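# Load an aluminum blank into the vise and tidy parts

## Task

Put a single plain-gray aluminum blank flat on the vise's two low support bars, either in the orientation the infeed-plate blanks start in or flipped over. Its long side must rest against the fixed jaw (the end block without hoses) and its short end against the work stop (the small rod between the jaws). Every finished part must lie flat in the black outfeed tray with its pocket facing up. Every remaining blank, aluminum or brass, must sit entirely on the infeed plate (the plate with short pins), not stacked on another blank and not propped on the pins, either original way up or flipped. Any finished part or blank left elsewhere means failure, nothing may leave the table, and anything that stays put only because the robot is holding it at the end does not count.

## Robot and tools

Robot: two arms, left_arm and right_arm, each ending in a two-finger gripper. The robot stands on the floor at the near edge of the table. Something may occasionally pull on a held part or nudge a loose object.

Frame: one shared scene frame for everything. z = 0 is the table top, and the origin sits above the centre of the robot's base. +x points forward over the table, which starts at about x = +0.15 m. +y is the robot's own left, where left_arm is. +z is up. Arm names refer to the robot's sides, not to image sides. Positions are in metres. Quaternions are written w first (qw, qx, qy, qz). On each gripper, the fingers point along its local +z and close along its local y. The reported hand position is the spot between the finger pads, about 1 cm short of the tips. It can be somewhat wrong, more so at long reach. Moves often finish a centimetre or more off target, usually too low.

Row layout: every command row holds 16 numbers. The first 8 are left_arm's x, y, z, qw, qx, qy, qz, opening, and the next 8 are right_arm's, in the same order. Both arms must be included even if only one moves. x, y, z and the quaternion are an absolute target pose for the gripper in the scene frame, not an offset. Opening runs from -1 (closed) to +1 (fully open, 0.094 m). An optional 12 more numbers from 0 to 1 scale the joint stiffness: left_arm's six joints, then right_arm's six, base to gripper. Each scale stays in effect until changed. To hold an arm still, resend exactly the pose from the last result taken before it stopped, with the intended opening. To keep an orientation, repeat the same quaternion every time rather than copying the slightly drifted reported one.

execute_actions(actions): a list of actions. Each action is a table of up to 15 rows, one per 1/30 s control step. If it has fewer rows, the last one is repeated to fill 15 steps. Every control step, the target is clipped to at most 70 mm and 16 degrees away from the measured pose. Afterwards the arm carries on only as far as its last clipped pose, so a far target needs several actions. An action is rejected for both arms if any target lies more than 0.6 m from the gripper's current position along any of that gripper's own axes. If the first action fails this check, or any action is malformed, the whole call does nothing. An empty list just returns the state and images. The result includes step readings of end_effector_position. HELD next to an arm means that arm's row was partly blocked on that step.

move(target, speed, blocking): target is one 16-number row (absolute poses plus openings). Each gripper travels straight toward its pose, and both arms finish together. speed is the top path speed in m/s, from 0.002 to 0.5 (default 0.25), and turning is capped at twice that value in rad/s. A path lasts 0.5 to 10 s and is cut off at 10 s. Rotation takes the shorter direction. Moves do not avoid obstacles or the other arm. Grippers lag and can overshoot the speed, especially near full reach. Faster contact hits harder, and a target set deeper past a contact pushes harder. The opening is applied at the start. The result adds a 'move:' line giving the ending (done, off_target, moving, held, fault) and any limits, plus each gripper's distance from its pose. paced means the pose was clipped. held means a check blocked steps, and the arm may then move much faster. If only one arm is named, the other finished fine. With blocking=false, the call returns after 0.5 s while motion continues. Until a result shows the move has ended, other moves and actions are refused, so use wait or stop first.

wait(seconds): 0 to 10 s. Arms keep their last commands, and a running move continues; the wait returns early if the move ends.

stop(): brakes the current move, which needs stopping distance (more if fast). The fingers are not stopped.

zoom_image(camera, region): region is [x0, y0, x1, y1] in pixels of cam_left_wrist or cam_right_wrist, at most 504x504, with the origin at the top-left.

finished_scene(scene): ends the scene (1 or 2) for good and reports success. Only call it when everything rests stably without the grippers' help. Replying without a tool call ends everything.

Results: the state line 'left_arm: … | right_arm: …' gives each gripper's position and quaternion. 'Hand target' lines show where the controller is currently steering. 'pose unreachable' means the clearance check altered or blocked that arm's command. grip_measured is the finger opening on the command scale; Joint positions ends with the opening in metres. Readings may be off by about 1 mm of opening. To grip, command about 0.03 below grip_measured; less than that grips more lightly. Finger force tops out around 50 to 62 N, and it is weaker on very thin parts. FAULT lines mean an arm stopped. MOTOR HOT appears at 85 °C. At 100 °C an OVER-TEMPERATURE FAULT occurs: that arm goes limp and drops whatever it holds. Holding loads heats the motors, even while idle.

Joint ranges (rad), base to gripper: waist -2.880 to 2.880, shoulder 0.000 to 3.142, elbow 0.000 to 3.019, wrist pitch -1.693 to 1.571, wrist yaw -1.571 to 1.571, wrist roll -2.094 to 2.094. The elbow cannot fully straighten.

Cameras: two wrist fisheye cameras, 616x616, listed in results as cam_left_wrist then cam_right_wrist. Calibration is given as K, D and T_world_to_cam (world to camera), with small errors (about 0.5% focal, 1.5 px centre, 0.5 degrees and 2.5 mm pose).

Avoid: dropping parts, slamming or pressing hard into the vise or table, the arms colliding or pushing each other, and knocking anything off the table.

Each tool is called in YAML: its name, and indented under it one key for each argument.

## Session

execute_actions:
  actions: []

Scene clock: 0.00 s.
left_arm: end_effector_position=(+0.6467, +0.0987, +0.1796) grip_measured=+1.000 end_effector_quat_wxyz=(-0.041, +0.635, +0.754, +0.165) | right_arm: end_effector_position=(+0.3434, +0.1824, +0.1354) grip_measured=+1.000 end_effector_quat_wxyz=(-0.254, +0.310, +0.901, +0.167)
Joint positions: left_arm=[-1.978  2.179  1.471 -0.531 -0.469  1.031  0.094] | right_arm=[ 2.379  2.336  1.269 -0.204 -0.379  1.438  0.094]
Joint velocities: left_arm=[ 0.015  0.005 -0.007 -0.017  0.051 -0.11   0.   ] | right_arm=[-0.005 -0.015  0.002 -0.022 -0.022  0.007  0.   ]
Hand target (left_arm): +0.647, +0.099, +0.174; -0.044, +0.635, +0.754, +0.165
Hand target (right_arm): +0.345, +0.184, +0.134; -0.253, +0.310, +0.901, +0.168
Joint stiffness scale: left_arm=[1. 1. 1. 1. 1. 1.] | right_arm=[1. 1. 1. 1. 1. 1.]

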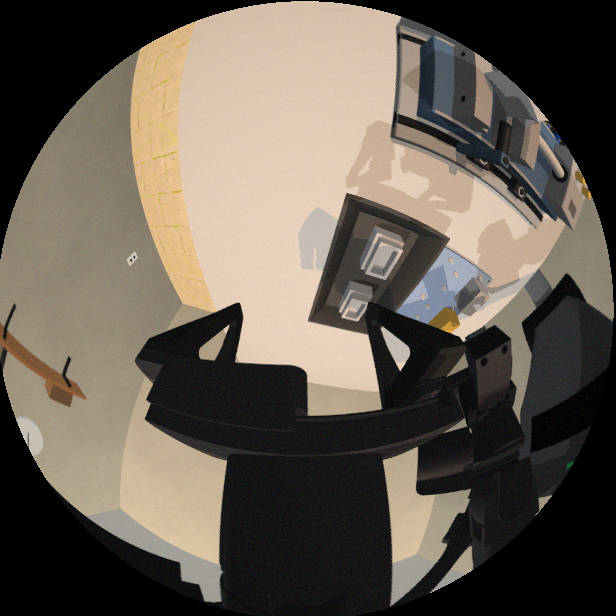

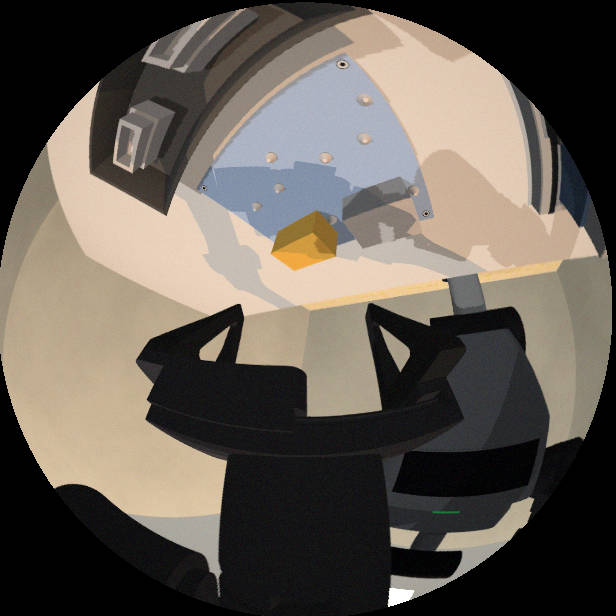

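move:
  target: [0.58,0.33,0.27,0,0.707,0.707,0,1,0.33,0.05,0.17,-0.254,0.310,0.901,0.167,1]

move:
  target: [0.45,0.3,0.3,0,0.707,0.707,0,1,0.4,-0.2,0.3,0,0.707,0.707,0,1]

Scene clock: 31.43 s.
left_arm: end_effector_position=(+0.5857, +0.3390, +0.2697) grip_measured=+1.000 end_effector_quat_wxyz=(+0.002, +0.698, +0.716, +0.010) | right_arm: end_effector_position=(+0.3212, +0.0461, +0.1643) grip_measured=+1.000 end_effector_quat_wxyz=(-0.264, +0.319, +0.898, +0.152)
Joint positions: left_arm=[-1.47   1.809  1.112 -0.529  0.022  1.652  0.094] | right_arm=[ 2.207  2.166  0.932 -0.137 -0.423  1.274  0.094]
Joint velocities: left_arm=[-0.015 -0.005  0.012 -0.012  0.037  0.095  0.   ] | right_arm=[ 0.005  0.005  0.007 -0.002 -0.007 -0.037  0.   ]
Hand target (left_arm): +0.578, +0.334, +0.268; -0.003, +0.708, +0.706, +0.001
Hand target (right_arm): +0.330, +0.050, +0.169; -0.254, +0.310, +0.900, +0.168
Off the commanded pose (left_arm): 0.011 m, 2 deg.
Off the commanded pose (right_arm): 0.011 m, 2 deg.
Joint stiffness scale: left_arm=[1. 1. 1. 1. 1. 1.] | right_arm=[1. 1. 1. 1. 1. 1.]
move: off_target (left_arm, right_arm)
camera_calibration (this result's frames):
cam_left_wrist: T_world_to_cam=[[-0.999152, -0.0290984, -0.0291441, 0.602838], [-0.040717, 0.804177, 0.592994, -0.405623], [0.00618184, 0.593677, -0.804679, 0.138001], [0, 0, 0, 1]] pos_world=[0.584958, 0.261806, 0.369147]
cam_right_wrist: T_world_to_cam=[[-0.658718, -0.746241, -0.0959901, 0.264378], [-0.301825, 0.145224, 0.942237, -0.058019], [-0.689196, 0.649641, -0.320896, 0.371329], [0, 0, 0, 1]] pos_world=[0.412558, -0.0355153, 0.199203]

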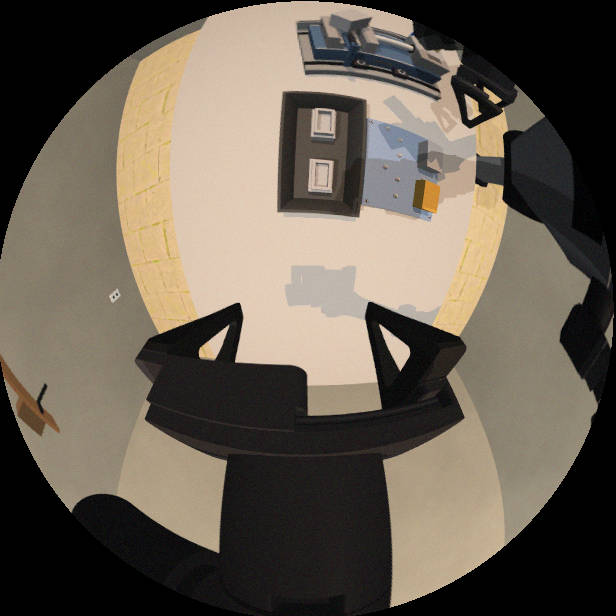

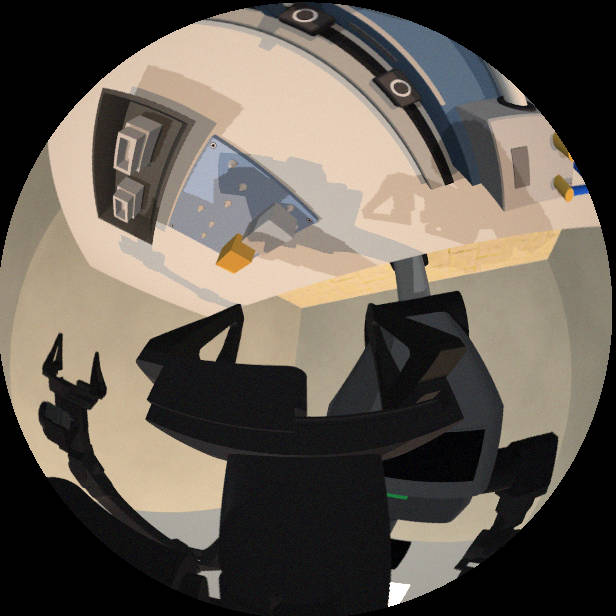

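Scene clock: 34.03 s.
left_arm: end_effector_position=(+0.4503, +0.3054, +0.2960) grip_measured=+1.000 end_effector_quat_wxyz=(-0.003, +0.709, +0.706, -0.003) | right_arm: end_effector_position=(+0.4033, -0.1939, +0.2942) grip_measured=+1.000 end_effector_quat_wxyz=(+0.001, +0.701, +0.713, +0.014)
Joint positions: left_arm=[-1.517  1.565  0.706 -0.393  0.017  1.637  0.094] | right_arm=[ 1.851  1.533  0.583 -0.28   0.076  1.806  0.094]
Joint velocities: left_arm=[ 0.005 -0.015  0.012  0.002 -0.007  0.022  0.   ] | right_arm=[ 0.005 -0.005  0.002 -0.007  0.007 -0.007  0.   ]
Hand target (left_arm): +0.450, +0.300, +0.297; +0.001, +0.707, +0.707, -0.000
Hand target (right_arm): +0.399, -0.197, +0.295; -0.001, +0.708, +0.706, +0.007
Off the commanded pose (left_arm): 0.007 m, 1 deg.
Off the commanded pose (right_arm): 0.009 m, 2 deg.
Joint stiffness scale: left_arm=[1. 1. 1. 1. 1. 1.] | right_arm=[1. 1. 1. 1. 1. 1.]
move: done
camera_calibration (this result's frames):
cam_left_wrist: T_world_to_cam=[[-0.999995, -0.00116648, -0.00290301, 0.451427], [-0.00264277, 0.81157, 0.584249, -0.416554], [0.00167448, 0.584254, -0.811569, 0.186959], [0, 0, 0, 1]] pos_world=[0.450011, 0.229358, 0.396412]
cam_right_wrist: T_world_to_cam=[[-0.999827, -0.00612352, -0.0175485, 0.409874], [-0.0154906, 0.79629, 0.604716, -0.0106895], [0.0102707, 0.604883, -0.796248, 0.474515], [0, 0, 0, 1]] pos_world=[0.404764, -0.276004, 0.391488]

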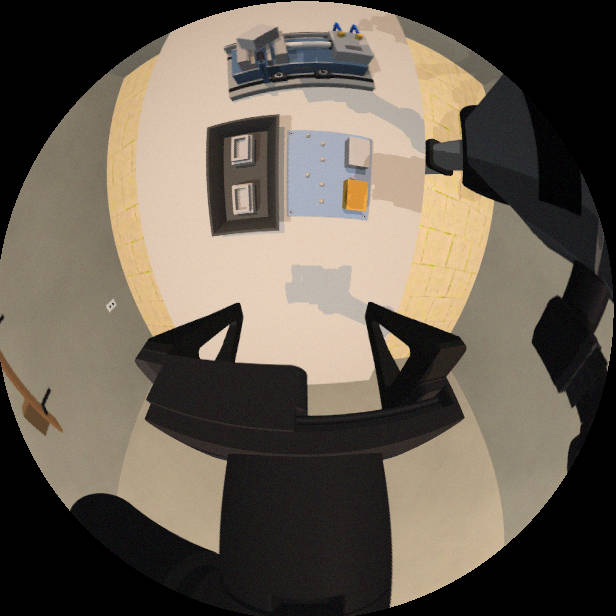

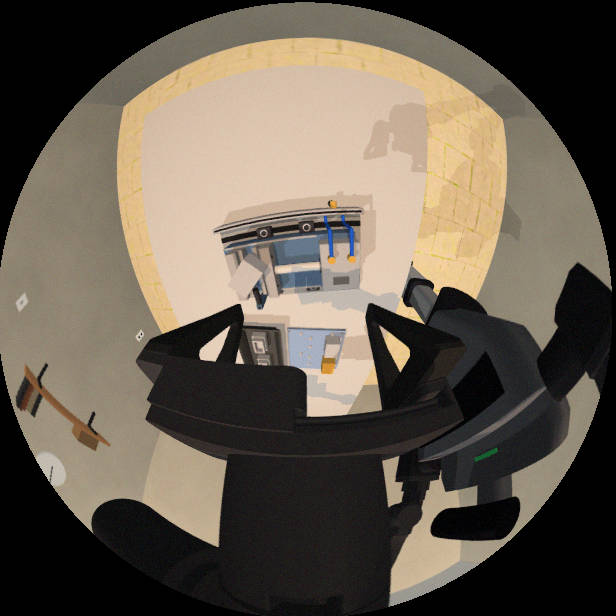

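zoom_image:
  camera: "cam_right_wrist"
  region: [200,190,380,320]

zoom_image:
  camera: "cam_left_wrist"
  region: [190,10,400,250]

Region (200, 190, 380, 320) of cam_right_wrist's 616x616 image, scaled by 2.800, with more detail than that image has.

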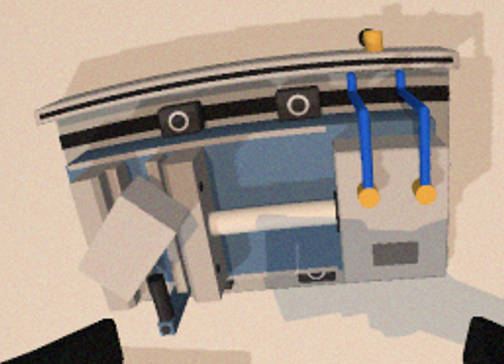

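Region (190, 10, 400, 250) of cam_left_wrist's 616x616 image, scaled by 2.100, with more detail than that image has; it fills the left 441 columns of this view, and the rest is white.

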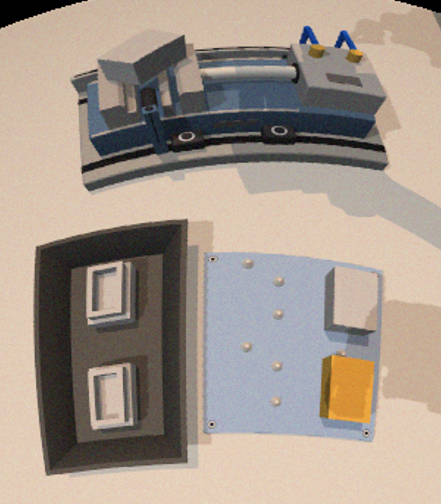

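move:
  target: [0.40,0.33,0.3,0,0.707,0.707,0,1,0.5,-0.09,0.23,0,0.707,0.707,0,1]

zoom_image:
  camera: "cam_right_wrist"
  region: [180,130,420,330]

Scene clock: 49.50 s.
left_arm: end_effector_position=(+0.4000, +0.3266, +0.2973) grip_measured=+1.000 end_effector_quat_wxyz=(-0.004, +0.705, +0.710, -0.005) | right_arm: end_effector_position=(+0.5012, -0.0903, +0.2364) grip_measured=+1.000 end_effector_quat_wxyz=(+0.003, +0.702, +0.712, +0.008)
Joint positions: left_arm=[-1.439  1.507  0.573 -0.326  0.042  1.699  0.094] | right_arm=[ 2.006  1.868  0.989 -0.375  0.136  1.958  0.094]
Joint velocities: left_arm=[-0.005 -0.005  0.007 -0.017  0.037 -0.022  0.   ] | right_arm=[-0.015  0.015 -0.012 -0.017  0.037  0.022  0.   ]
Hand target (left_arm): +0.400, +0.331, +0.299; -0.001, +0.707, +0.707, -0.000
Hand target (right_arm): +0.500, -0.090, +0.232; +0.001, +0.707, +0.707, -0.001
Off the commanded pose (left_arm): 0.004 m, 1 deg.
Off the commanded pose (right_arm): 0.007 m, 1 deg.
Joint stiffness scale: left_arm=[1. 1. 1. 1. 1. 1.] | right_arm=[1. 1. 1. 1. 1. 1.]
move: done
camera_calibration (this result's frames):
cam_left_wrist: T_world_to_cam=[[-0.999922, -0.0123966, 0.00163584, 0.403442], [-0.00911983, 0.812525, 0.582855, -0.431905], [-0.0085546, 0.582794, -0.812575, 0.180563], [0, 0, 0, 1]] pos_world=[0.401016, 0.250704, 0.397799]
cam_right_wrist: T_world_to_cam=[[-0.999928, -0.00348391, -0.0114843, 0.506236], [-0.00963715, 0.803383, 0.595384, -0.0568441], [0.007152, 0.595452, -0.803359, 0.367232], [0, 0, 0, 1]] pos_world=[0.503025, -0.171238, 0.334677]

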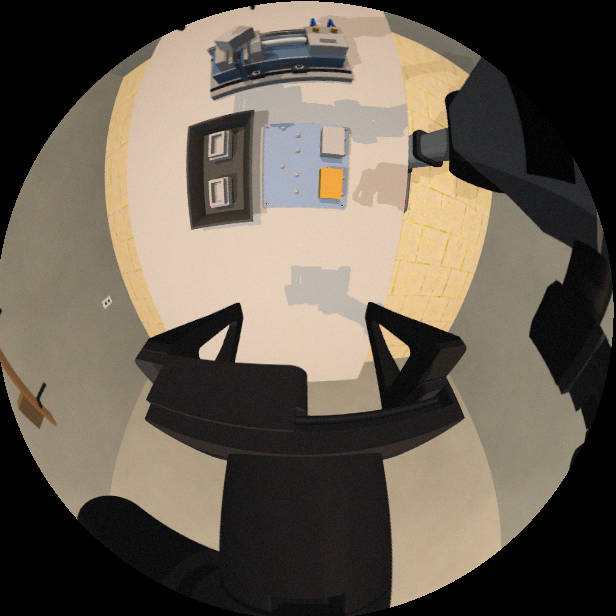

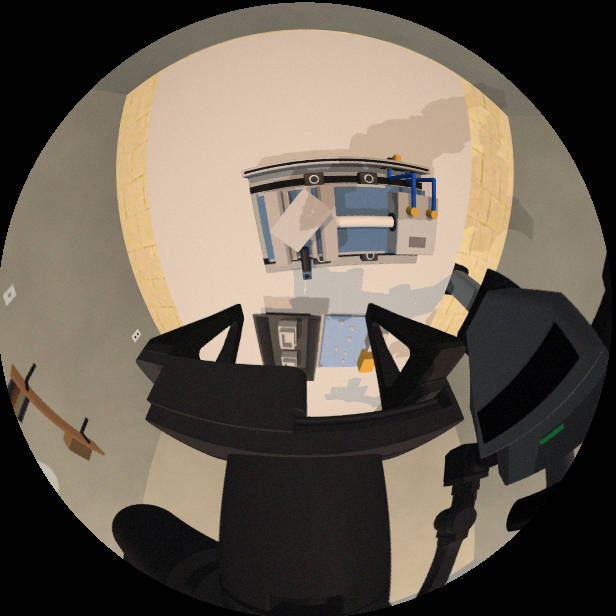

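Region (180, 130, 420, 330) of cam_right_wrist's 616x616 image, scaled by 2.100, with more detail than that image has.

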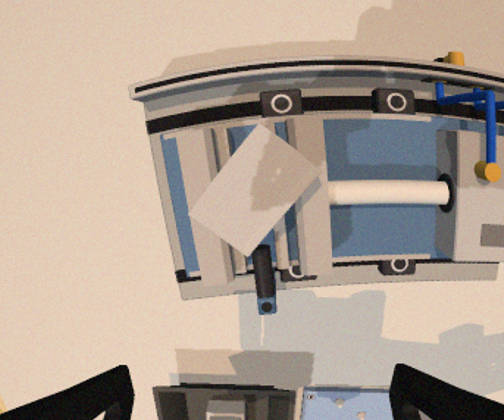

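move:
  target: [0.40,0.331,0.299,0,0.707,0.707,0,1,0.507,-0.141,0.19,0,-0.427,0.904,0,0.6]
  speed: 0.4

zoom_image:
  camera: "cam_right_wrist"
  region: [160,130,460,400]

Scene clock: 89.33 s.
left_arm: end_effector_position=(+0.4001, +0.3263, +0.2973) grip_measured=+1.000 end_effector_quat_wxyz=(-0.004, +0.705, +0.709, -0.006) | right_arm: end_effector_position=(+0.5077, -0.1366, +0.1999) grip_measured=+0.601 end_effector_quat_wxyz=(-0.001, +0.422, -0.907, +0.000)
Joint positions: left_arm=[-1.439  1.507  0.573 -0.326  0.044  1.702  0.094] | right_arm=[ 1.9    1.943  0.989 -0.303  0.104 -0.569  0.075]
Joint velocities: left_arm=[ 0.005 -0.005  0.002  0.002 -0.11  -0.022  0.   ] | right_arm=[ 0.005 -0.015 -0.007 -0.012  0.037  0.007 -0.   ]
Hand target (left_arm): +0.400, +0.331, +0.299; -0.000, +0.707, +0.707, +0.000
Hand target (right_arm): +0.508, -0.140, +0.191; +0.000, -0.427, +0.904, +0.000
Off the commanded pose (left_arm): 0.005 m, 1 deg.
Off the commanded pose (right_arm): 0.011 m, 1 deg.
Joint stiffness scale: left_arm=[1. 1. 1. 1. 1. 1.] | right_arm=[1. 1. 1. 1. 1. 1.]
move: off_target (right_arm)
camera_calibration (this result's frames):
cam_left_wrist: T_world_to_cam=[[-0.999948, -0.0101267, 0.00144082, 0.402802], [-0.00739991, 0.813442, 0.581599, -0.432308], [-0.00706171, 0.581558, -0.813474, 0.180789], [0, 0, 0, 1]] pos_world=[0.400859, 0.250597, 0.397916]
cam_right_wrist: T_world_to_cam=[[0.757228, -0.653136, 0.00444414, -0.471923], [-0.530079, -0.610555, 0.588421, 0.0745776], [-0.381606, -0.447925, -0.808542, 0.421327], [0, 0, 0, 1]] pos_world=[0.557666, -0.0739735, 0.298875]

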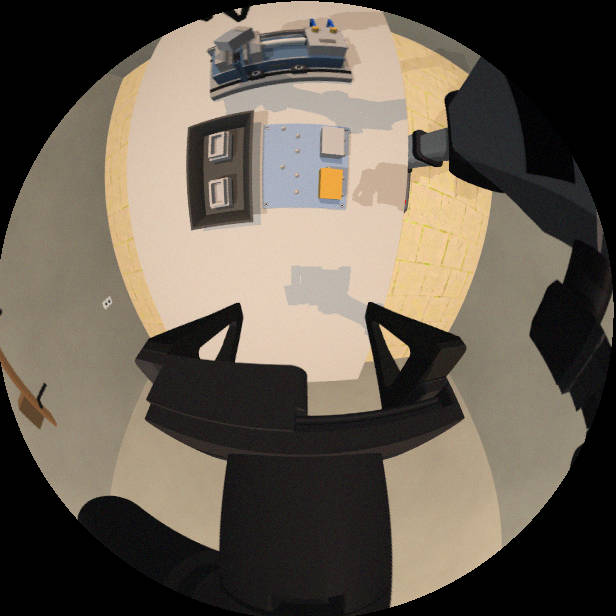

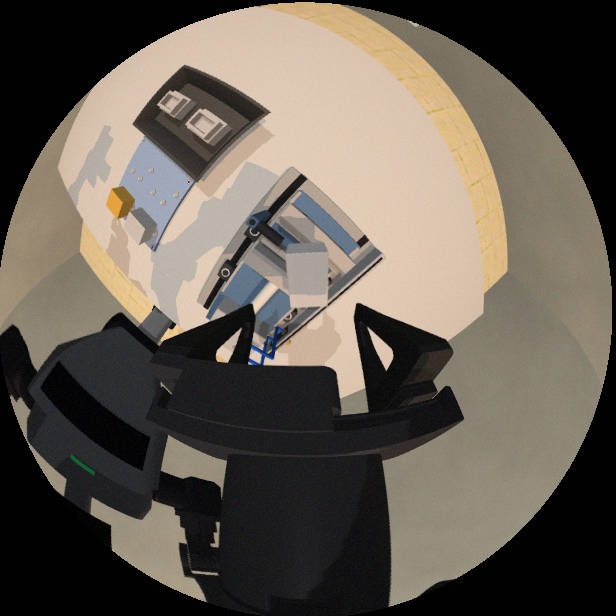

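Region (160, 130, 460, 400) of cam_right_wrist's 616x616 image, scaled by 1.680, with more detail than that image has; it fills the top 454 rows of this view, and the rest is white.

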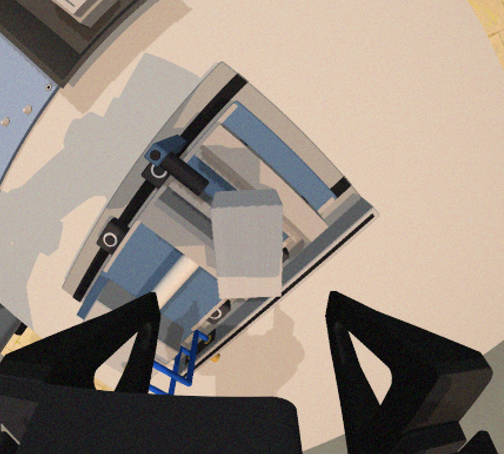

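move:
  target: [0.45,0.2,0.22,0,0,1,0,1,0.507,-0.144,0.14,0,-0.427,0.904,0,0.6]
  speed: 0.4

move:
  target: [0.5,0.1,0.14,0,-0.707,0.707,0,1,0.507,-0.144,0.118,0,-0.427,0.904,0,0.6]
  speed: 0.4

zoom_image:
  camera: "cam_left_wrist"
  region: [200,180,420,400]

Scene clock: 104.67 s.
left_arm: end_effector_position=(+0.4497, +0.2031, +0.2272) grip_measured=+1.000 end_effector_quat_wxyz=(+0.003, +0.004, +1.000, -0.002) | right_arm: end_effector_position=(+0.5014, -0.1415, +0.1492) grip_measured=+0.601 end_effector_quat_wxyz=(+0.006, +0.424, -0.906, -0.001)
Joint positions: left_arm=[-1.785  1.795  0.747 -0.196 -0.066 -0.185  0.094] | right_arm=[ 1.883  2.076  1.027 -0.22   0.1   -0.589  0.075]
Joint velocities: left_arm=[-0.005 -0.005 -0.002 -0.007 -0.007 -0.051  0.   ] | right_arm=[ 0.005  0.024  0.002 -0.002  0.081  0.007  0.001]
Hand target (left_arm): +0.452, +0.197, +0.220; +0.003, -0.001, +1.000, -0.003
Hand target (right_arm): +0.507, -0.143, +0.141; -0.000, -0.427, +0.904, +0.000
Off the commanded pose (left_arm): 0.008 m, 1 deg.
Off the commanded pose (right_arm): 0.011 m, 1 deg.
Joint stiffness scale: left_arm=[1. 1. 1. 1. 1. 1.] | right_arm=[1. 1. 1. 1. 1. 1.]
move: off_target (right_arm)
camera_calibration (this result's frames):
cam_left_wrist: T_world_to_cam=[[-0.00195196, -0.999962, -0.00844882, 0.205756], [-0.814978, -0.00330527, 0.579483, 0.238543], [-0.579489, 0.00801673, -0.814941, 0.570048], [0, 0, 0, 1]] pos_world=[0.525145, 0.201967, 0.328062]
cam_right_wrist: T_world_to_cam=[[0.760803, -0.64898, -0.0021441, -0.470385], [-0.519436, -0.610912, 0.597472, 0.0913724], [-0.389057, -0.453445, -0.801887, 0.377731], [0, 0, 0, 1]] pos_world=[0.552291, -0.0781701, 0.247296]

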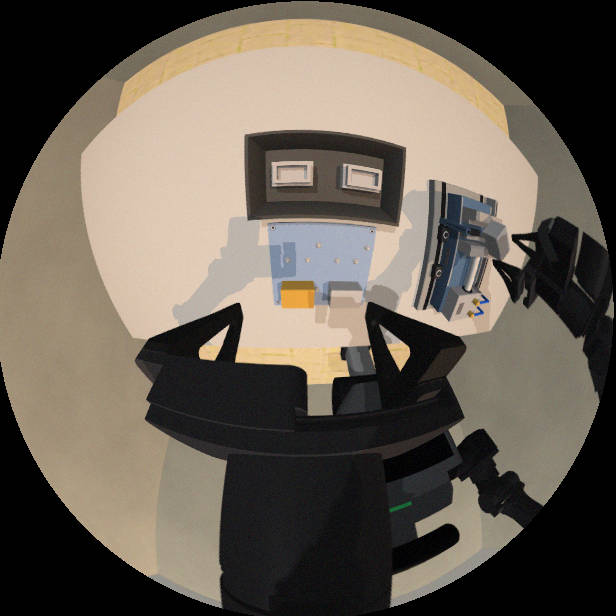

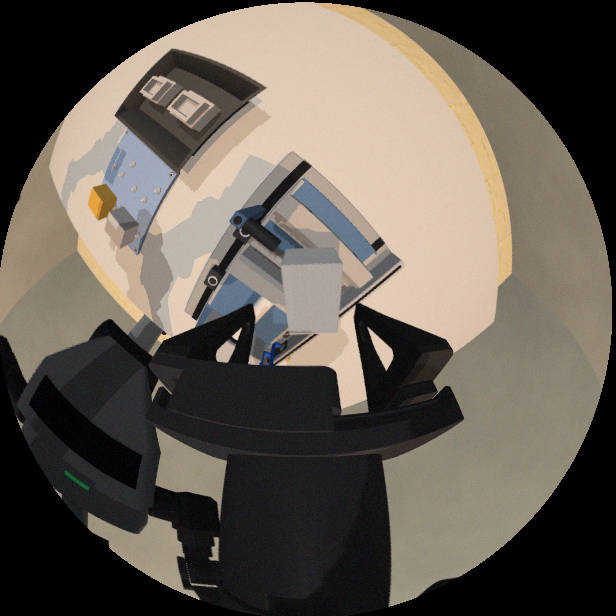

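Scene clock: 107.33 s.
left_arm: end_effector_position=(+0.5071, +0.1044, +0.1517) grip_measured=+1.000 end_effector_quat_wxyz=(+0.005, -0.705, +0.709, -0.011) | right_arm: end_effector_position=(+0.5032, -0.1411, +0.1278) grip_measured=+0.601 end_effector_quat_wxyz=(+0.004, +0.424, -0.906, -0.000)
Joint positions: left_arm=[-1.95   2.085  1.055 -0.21  -0.12  -1.914  0.094] | right_arm=[ 1.878  2.135  1.057 -0.187  0.098 -0.593  0.075]
Joint velocities: left_arm=[-0.015  0.005 -0.012 -0.007  0.007  0.022  0.   ] | right_arm=[-0.015  0.015  0.002 -0.022 -0.037 -0.081  0.001]
Hand target (left_arm): +0.501, +0.098, +0.142; +0.000, +0.707, -0.707, +0.002
Hand target (right_arm): +0.507, -0.144, +0.118; -0.000, -0.427, +0.904, +0.000
Off the commanded pose (left_arm): 0.014 m, 1 deg.
Off the commanded pose (right_arm): 0.011 m, 1 deg.
Joint stiffness scale: left_arm=[1. 1. 1. 1. 1. 1.] | right_arm=[1. 1. 1. 1. 1. 1.]
move: off_target (left_arm, right_arm)
camera_calibration (this result's frames):
cam_left_wrist: T_world_to_cam=[[0.999945, 0.000697727, 0.010476, -0.508866], [-0.00562652, -0.806803, 0.590793, 0.000576237], [0.00886427, -0.590819, -0.806755, 0.305473], [0, 0, 0, 1]] pos_world=[0.506133, 0.181299, 0.251432]
cam_right_wrist: T_world_to_cam=[[0.760465, -0.649379, -0.000427342, -0.471569], [-0.521658, -0.611288, 0.595147, 0.106695], [-0.386737, -0.452365, -0.803617, 0.360621], [0, 0, 0, 1]] pos_world=[0.553735, -0.077873, 0.2261]

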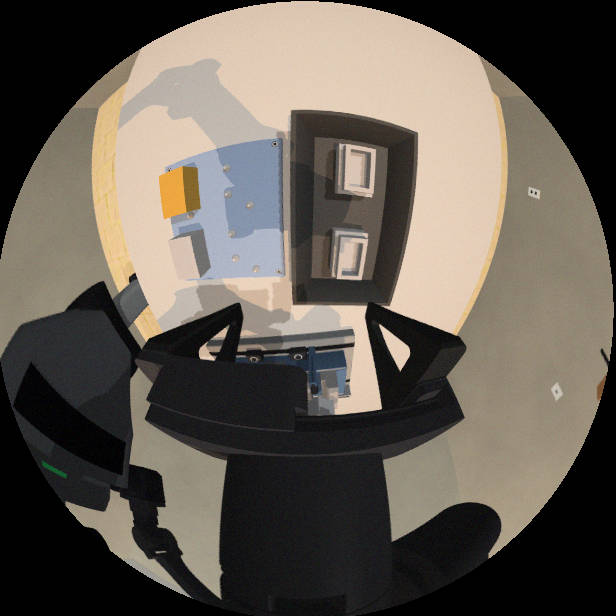

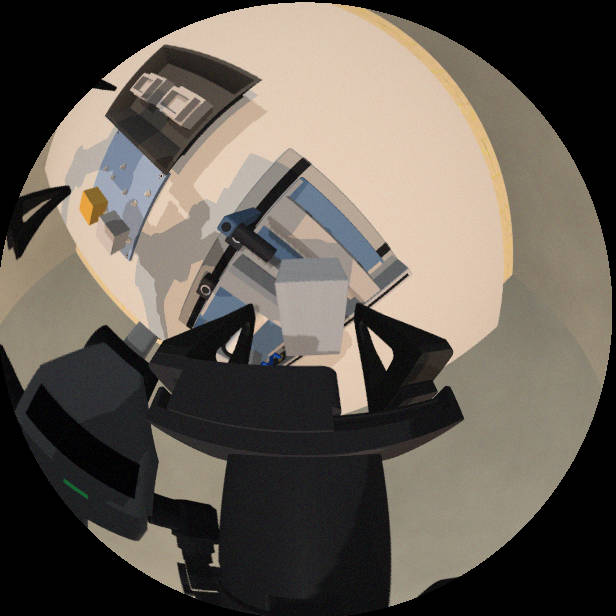

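Region (200, 180, 420, 400) of cam_left_wrist's 616x616 image, scaled by 2.291, with more detail than that image has.

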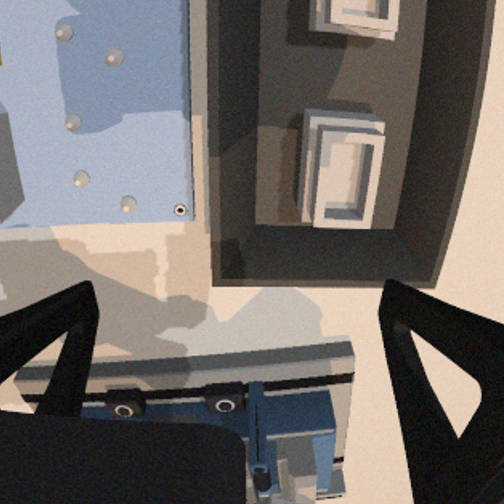

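move:
  target: [0.44,0.09,0.11,0,0,1,0,-1,0.509,-0.146,0.108,0,-0.427,0.904,0,0.6]
  speed: 0.4

zoom_image:
  camera: "cam_left_wrist"
  region: [400,130,610,340]

Scene clock: 121.17 s.
left_arm: end_effector_position=(+0.4571, +0.0907, +0.1186) grip_measured=-0.984 end_effector_quat_wxyz=(+0.011, -0.018, +1.000, -0.005) | right_arm: end_effector_position=(+0.5061, -0.1430, +0.1181) grip_measured=+0.601 end_effector_quat_wxyz=(+0.003, +0.424, -0.906, -0.000)
Joint positions: left_arm=[-2.006  2.168  0.986 -0.065 -0.137 -0.438  0.001] | right_arm=[ 1.871  2.161  1.075 -0.177  0.096 -0.6    0.075]
Joint velocities: left_arm=[-0.005 -0.015 -0.012 -0.007  0.051 -0.007  0.   ] | right_arm=[ 0.005 -0.005 -0.002  0.002  0.007  0.022 -0.001]
Hand target (left_arm): +0.441, +0.089, +0.109; +0.000, +0.000, +1.000, -0.001
Hand target (right_arm): +0.509, -0.146, +0.108; +0.000, -0.427, +0.904, +0.000
Off the commanded pose (left_arm): 0.019 m, 3 deg.
Off the commanded pose (right_arm): 0.011 m, 1 deg.
Joint stiffness scale: left_arm=[1. 1. 1. 1. 1. 1.] | right_arm=[1. 1. 1. 1. 1. 1.]
move: off_target (left_arm, right_arm)
camera_calibration (this result's frames):
cam_left_wrist: T_world_to_cam=[[0.0417741, -0.999125, -0.00201459, 0.0717081], [-0.823436, -0.0355703, 0.566293, 0.31549], [-0.565869, -0.0219975, -0.824202, 0.484319], [0, 0, 0, 1]] pos_world=[0.530851, 0.0935212, 0.220661]
cam_right_wrist: T_world_to_cam=[[0.760314, -0.649555, 0.000380529, -0.475048], [-0.522704, -0.611485, 0.594026, 0.113498], [-0.38562, -0.451845, -0.804446, 0.352716], [0, 0, 0, 1]] pos_world=[0.556526, -0.0797946, 0.216502]

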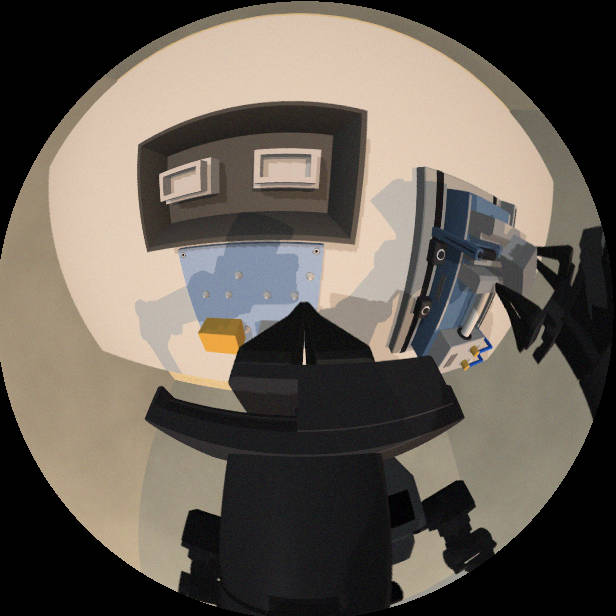

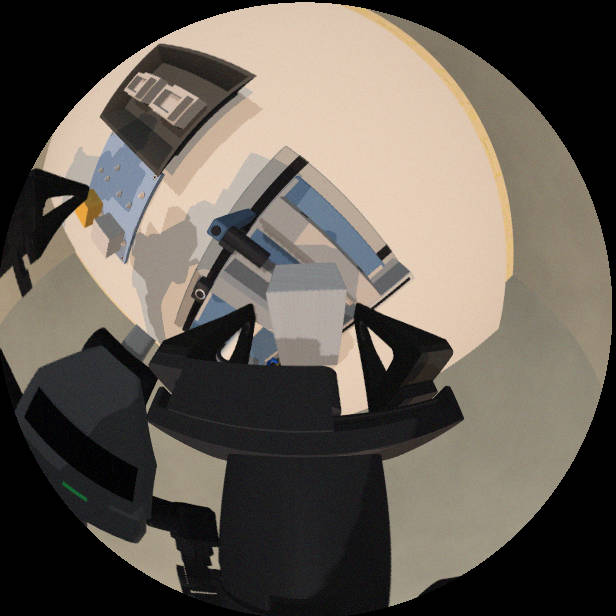

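Region (400, 130, 610, 340) of cam_left_wrist's 616x616 image, scaled by 2.400, with more detail than that image has.

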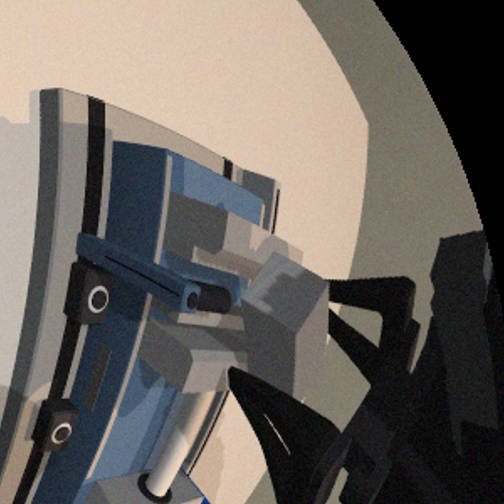

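move:
  target: [0.457,0.0907,0.1186,0.011,-0.018,1,-0.005,-1,0.509,-0.146,0.111,0,-0.427,0.904,0,-0.2]
  speed: 0.05

move:
  target: [0.457,0.0907,0.1186,0.011,-0.018,1,-0.005,-1,0.505,-0.155,0.135,0,-0.56,0.83,0,-0.2]
  speed: 0.1

move:
  target: [0.457,0.0907,0.1186,0.011,-0.018,1,-0.005,-1,0.503,-0.16,0.135,0,-0.707,0.707,0,-0.2]
  speed: 0.15

zoom_image:
  camera: "cam_left_wrist"
  region: [400,130,610,340]

zoom_image:
  camera: "cam_right_wrist"
  region: [180,140,440,380]

Scene clock: 133.20 s.
left_arm: end_effector_position=(+0.4571, +0.0907, +0.1186) grip_measured=-0.984 end_effector_quat_wxyz=(+0.011, -0.017, +1.000, -0.005) | right_arm: end_effector_position=(+0.5061, -0.1431, +0.1181) grip_measured=-0.176 end_effector_quat_wxyz=(+0.003, +0.424, -0.906, +0.000)
Joint positions: left_arm=[-2.006  2.168  0.986 -0.065 -0.137 -0.435  0.001] | right_arm=[ 1.871  2.161  1.075 -0.177  0.097 -0.6    0.039]
Joint velocities: left_arm=[-0.005  0.005 -0.007 -0.002 -0.007 -0.081  0.001] | right_arm=[ 0.005 -0.015 -0.002 -0.007 -0.081 -0.022  0.   ]
Hand target (left_arm): +0.457, +0.091, +0.119; +0.011, -0.018, +1.000, -0.005
Hand target (right_arm): +0.509, -0.146, +0.111; -0.000, -0.427, +0.904, -0.000
Off the commanded pose (left_arm): 0.000 m, 0 deg.
Off the commanded pose (right_arm): 0.008 m, 1 deg.
Joint stiffness scale: left_arm=[1. 1. 1. 1. 1. 1.] | right_arm=[1. 1. 1. 1. 1. 1.]
move: done
camera_calibration (this result's frames):
cam_left_wrist: T_world_to_cam=[[0.0391068, -0.999233, -0.00207274, 0.0729439], [-0.823542, -0.0334054, 0.566271, 0.315344], [-0.565906, -0.020438, -0.824217, 0.484196], [0, 0, 0, 1]] pos_world=[0.530856, 0.0933182, 0.220663]
cam_right_wrist: T_world_to_cam=[[0.760317, -0.649551, 0.00101509, -0.475233], [-0.522824, -0.611051, 0.594366, 0.113522], [-0.385451, -0.452438, -0.804194, 0.352473], [0, 0, 0, 1]] pos_world=[0.556541, -0.0798483, 0.216466]

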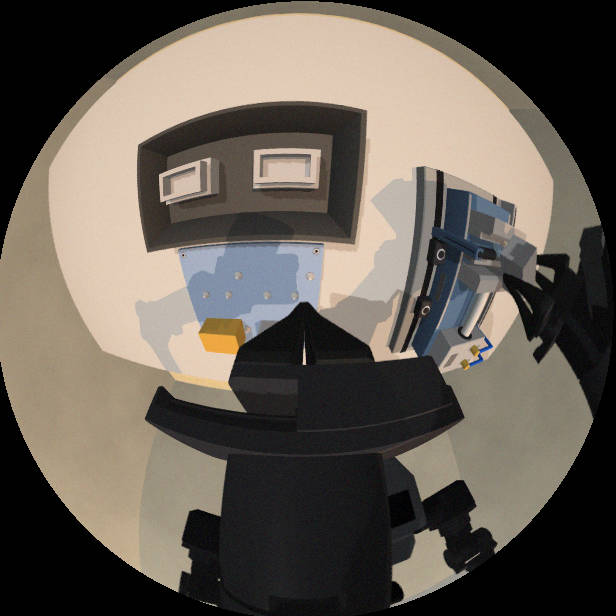

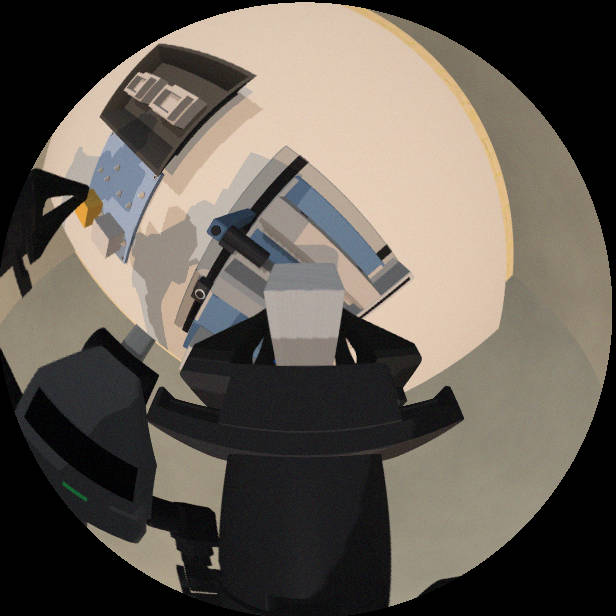

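Scene clock: 135.13 s.
left_arm: end_effector_position=(+0.4571, +0.0907, +0.1186) grip_measured=-0.984 end_effector_quat_wxyz=(+0.011, -0.017, +1.000, -0.005) | right_arm: end_effector_position=(+0.4949, -0.1527, +0.1243) grip_measured=-0.176 end_effector_quat_wxyz=(+0.010, +0.555, -0.832, -0.003)
Joint positions: left_arm=[-2.006  2.168  0.986 -0.065 -0.137 -0.435  0.001] | right_arm=[ 1.859  2.138  1.038 -0.177  0.093 -0.912  0.039]
Joint velocities: left_arm=[-0.005 -0.005 -0.007  0.002  0.037  0.007  0.   ] | right_arm=[-0.015 -0.015 -0.002  0.007  0.022  0.051 -0.001]
Hand target (left_arm): +0.457, +0.091, +0.119; +0.011, -0.018, +1.000, -0.005
Hand target (right_arm): +0.505, -0.155, +0.135; +0.000, -0.559, +0.829, +0.000
Off the commanded pose (left_arm): 0.000 m, 0 deg.
Off the commanded pose (right_arm): 0.015 m, 1 deg.
Joint stiffness scale: left_arm=[1. 1. 1. 1. 1. 1.] | right_arm=[1. 1. 1. 1. 1. 1.]
move: off_target (right_arm)
camera_calibration (this result's frames):
cam_left_wrist: T_world_to_cam=[[0.0391068, -0.999233, -0.00207274, 0.0729439], [-0.823542, -0.0334054, 0.566271, 0.315344], [-0.565906, -0.020438, -0.824217, 0.484196], [0, 0, 0, 1]] pos_world=[0.530856, 0.0933182, 0.220663]
cam_right_wrist: T_world_to_cam=[[0.919061, -0.393903, -0.0129048, -0.510753], [-0.307684, -0.737584, 0.601083, -0.0285129], [-0.246287, -0.548462, -0.799082, 0.264626], [0, 0, 0, 1]] pos_world=[0.525814, -0.0770805, 0.222006]

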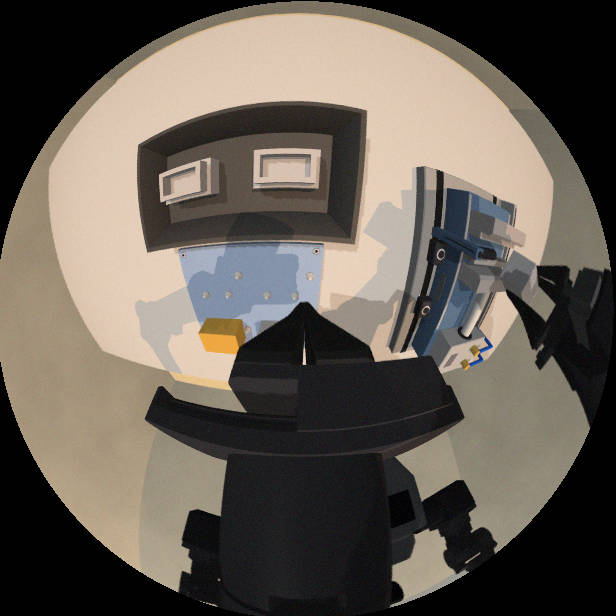

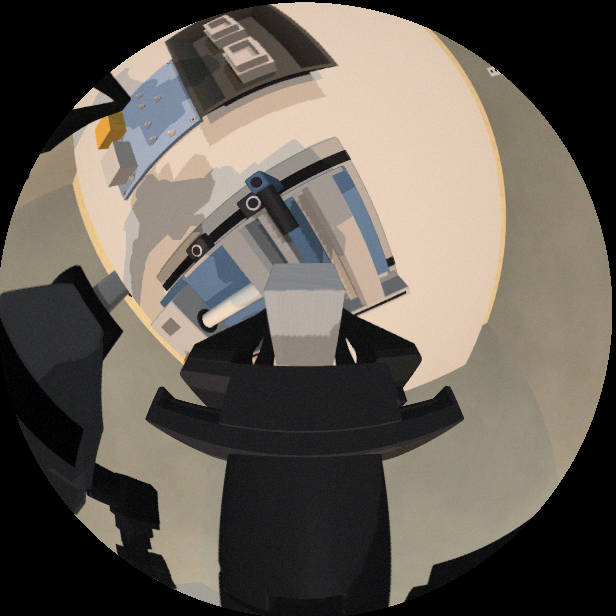

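Scene clock: 136.93 s.
left_arm: end_effector_position=(+0.4571, +0.0907, +0.1186) grip_measured=-0.984 end_effector_quat_wxyz=(+0.011, -0.017, +1.000, -0.005) | right_arm: end_effector_position=(+0.4905, -0.1583, +0.1237) grip_measured=-0.176 end_effector_quat_wxyz=(+0.014, +0.704, -0.710, -0.007)
Joint positions: left_arm=[-2.006  2.168  0.986 -0.065 -0.137 -0.435  0.001] | right_arm=[ 1.85   2.138  1.029 -0.177  0.09  -1.304  0.039]
Joint velocities: left_arm=[ 0.005 -0.005  0.007 -0.002 -0.051  0.022 -0.   ] | right_arm=[ 0.005 -0.005 -0.007 -0.017 -0.007 -0.051  0.   ]
Hand target (left_arm): +0.457, +0.091, +0.119; +0.011, -0.018, +1.000, -0.005
Hand target (right_arm): +0.503, -0.160, +0.134; +0.000, +0.707, -0.707, -0.000
Off the commanded pose (left_arm): 0.000 m, 0 deg.
Off the commanded pose (right_arm): 0.017 m, 2 deg.
Joint stiffness scale: left_arm=[1. 1. 1. 1. 1. 1.] | right_arm=[1. 1. 1. 1. 1. 1.]
move: off_target (right_arm)
camera_calibration (this result's frames):
cam_left_wrist: T_world_to_cam=[[0.0391068, -0.999233, -0.00207274, 0.0729439], [-0.823542, -0.0334054, 0.566271, 0.315344], [-0.565906, -0.020438, -0.824217, 0.484196], [0, 0, 0, 1]] pos_world=[0.530856, 0.0933182, 0.220663]
cam_right_wrist: T_world_to_cam=[[0.999441, -0.0207302, -0.0262403, -0.487579], [-0.000955245, -0.802054, 0.597251, -0.193867], [-0.0334273, -0.596892, -0.801625, 0.148227], [0, 0, 0, 1]] pos_world=[0.492076, -0.0771243, 0.221815]

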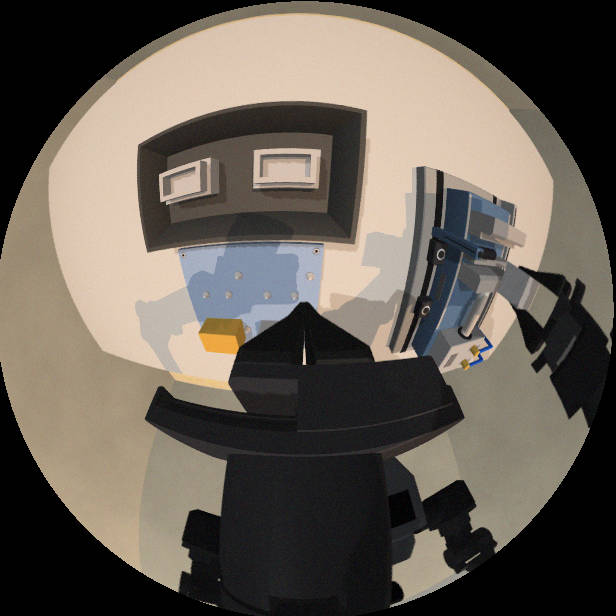

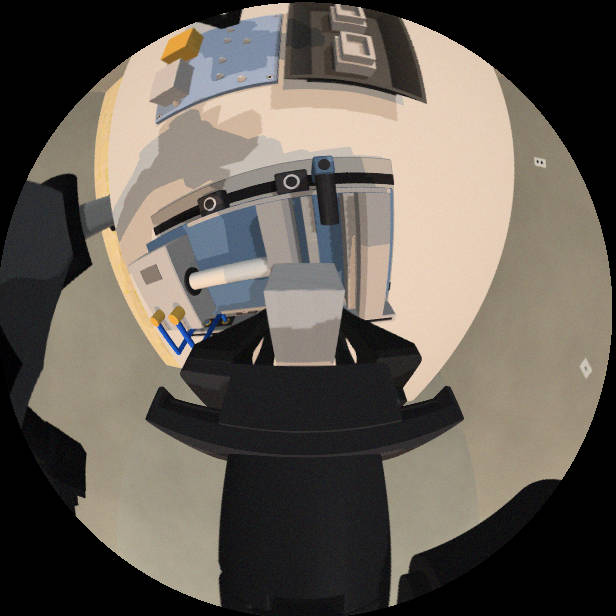

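Region (400, 130, 610, 340) of cam_left_wrist's 616x616 image, scaled by 2.400, with more detail than that image has.

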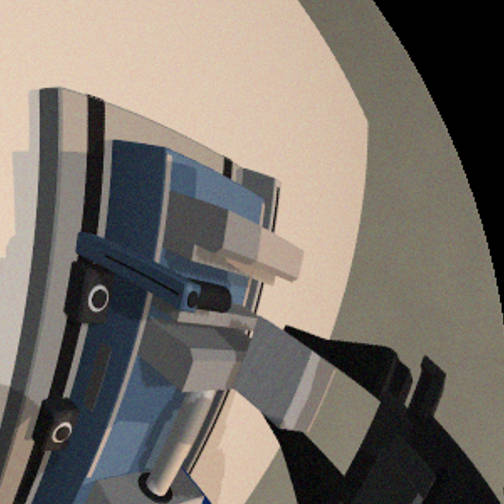

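Region (180, 140, 440, 380) of cam_right_wrist's 616x616 image, scaled by 1.938, with more detail than that image has; it fills the top 465 rows of this view, and the rest is white.

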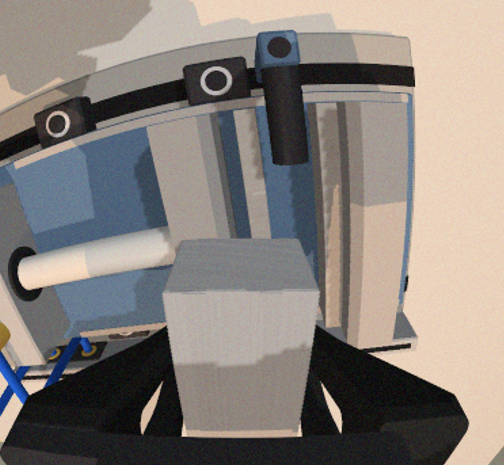

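zoom_image:
  camera: "cam_left_wrist"
  region: [180,280,300,380]

zoom_image:
  camera: "cam_right_wrist"
  region: [130,10,290,130]

Region (180, 280, 300, 380) of cam_left_wrist's 616x616 image, scaled by 4.200, with more detail than that image has.

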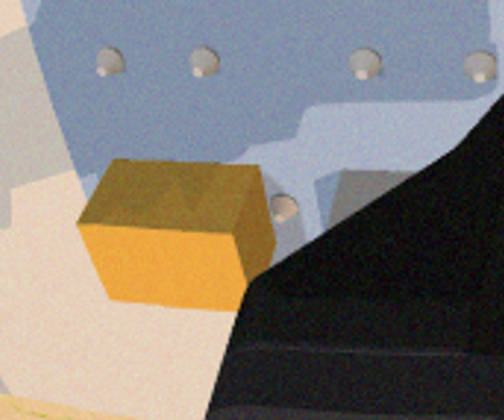

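Region (130, 10, 290, 130) of cam_right_wrist's 616x616 image, scaled by 3.150, with more detail than that image has; it fills the top 378 rows of this view, and the rest is white.

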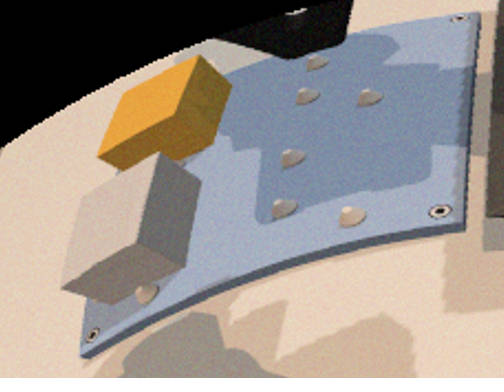

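move:
  target: [0.457,0.0907,0.1186,0.011,-0.018,1,-0.005,-1,0.519,-0.141,0.136,0,-0.76,0.649,0,-0.21]
  speed: 0.1

zoom_image:
  camera: "cam_right_wrist"
  region: [180,140,440,380]

Scene clock: 187.67 s.
left_arm: end_effector_position=(+0.4571, +0.0907, +0.1186) grip_measured=-0.984 end_effector_quat_wxyz=(+0.011, -0.017, +1.000, -0.005) | right_arm: end_effector_position=(+0.5060, -0.1477, +0.1268) grip_measured=-0.176 end_effector_quat_wxyz=(+0.008, +0.752, -0.659, -0.005)
Joint positions: left_arm=[-2.006  2.168  0.986 -0.065 -0.137 -0.435  0.001] | right_arm=[ 1.863  2.137  1.068 -0.205  0.092 -1.434  0.039]
Joint velocities: left_arm=[ 0.005  0.005  0.002  0.002  0.007 -0.037  0.   ] | right_arm=[ 0.005 -0.024 -0.017  0.002 -0.007  0.022  0.   ]
Hand target (left_arm): +0.457, +0.091, +0.119; +0.011, -0.018, +1.000, -0.005
Hand target (right_arm): +0.519, -0.141, +0.136; -0.000, +0.760, -0.649, +0.000
Off the commanded pose (left_arm): 0.000 m, 0 deg.
Off the commanded pose (right_arm): 0.017 m, 2 deg.
Joint stiffness scale: left_arm=[1. 1. 1. 1. 1. 1.] | right_arm=[1. 1. 1. 1. 1. 1.]
move: off_target (right_arm)
camera_calibration (this result's frames):
cam_left_wrist: T_world_to_cam=[[0.0391068, -0.999233, -0.00207274, 0.0729439], [-0.823542, -0.0334054, 0.566271, 0.315344], [-0.565906, -0.020438, -0.824217, 0.484196], [0, 0, 0, 1]] pos_world=[0.530856, 0.0933182, 0.220663]
cam_right_wrist: T_world_to_cam=[[0.99265, 0.120071, -0.0151112, -0.479975], [0.105702, -0.799436, 0.591379, -0.24004], [0.058927, -0.58863, -0.806252, 0.112609], [0, 0, 0, 1]] pos_world=[0.495184, -0.0679805, 0.225493]

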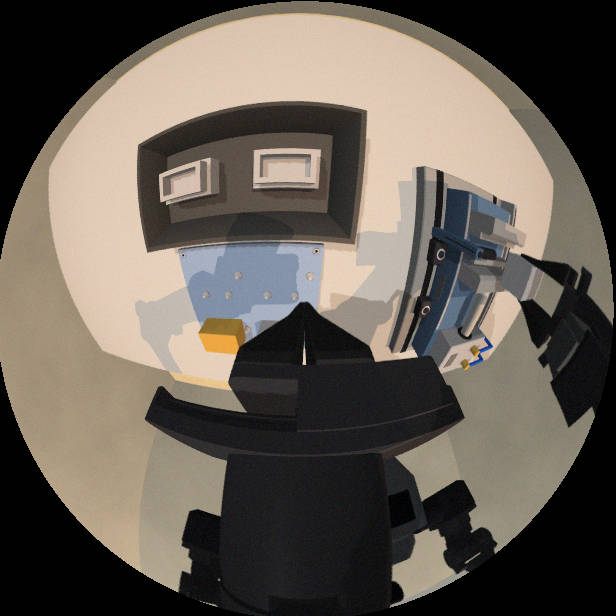

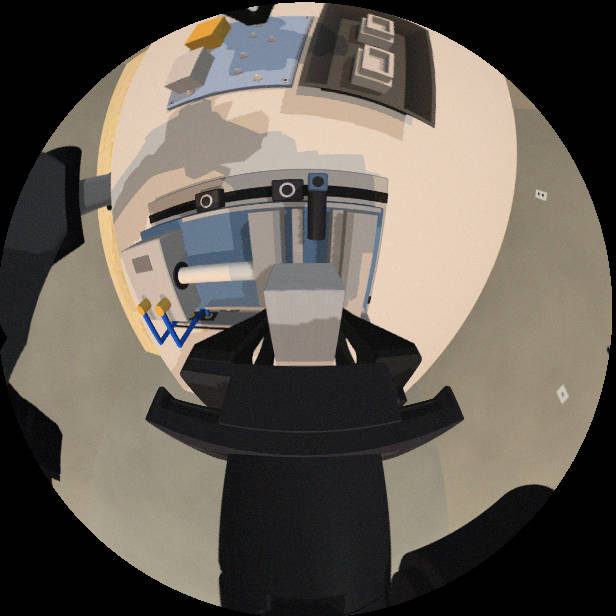

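Region (180, 140, 440, 380) of cam_right_wrist's 616x616 image, scaled by 1.938, with more detail than that image has; it fills the top 465 rows of this view, and the rest is white.

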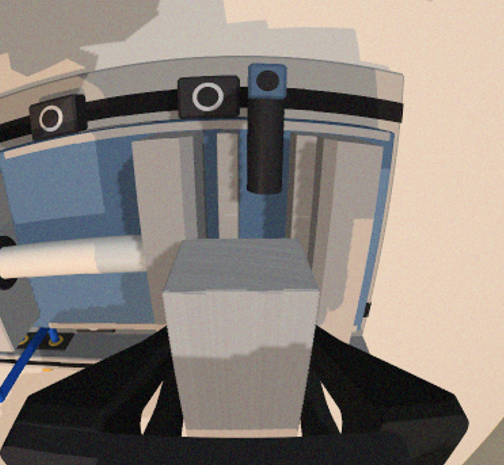

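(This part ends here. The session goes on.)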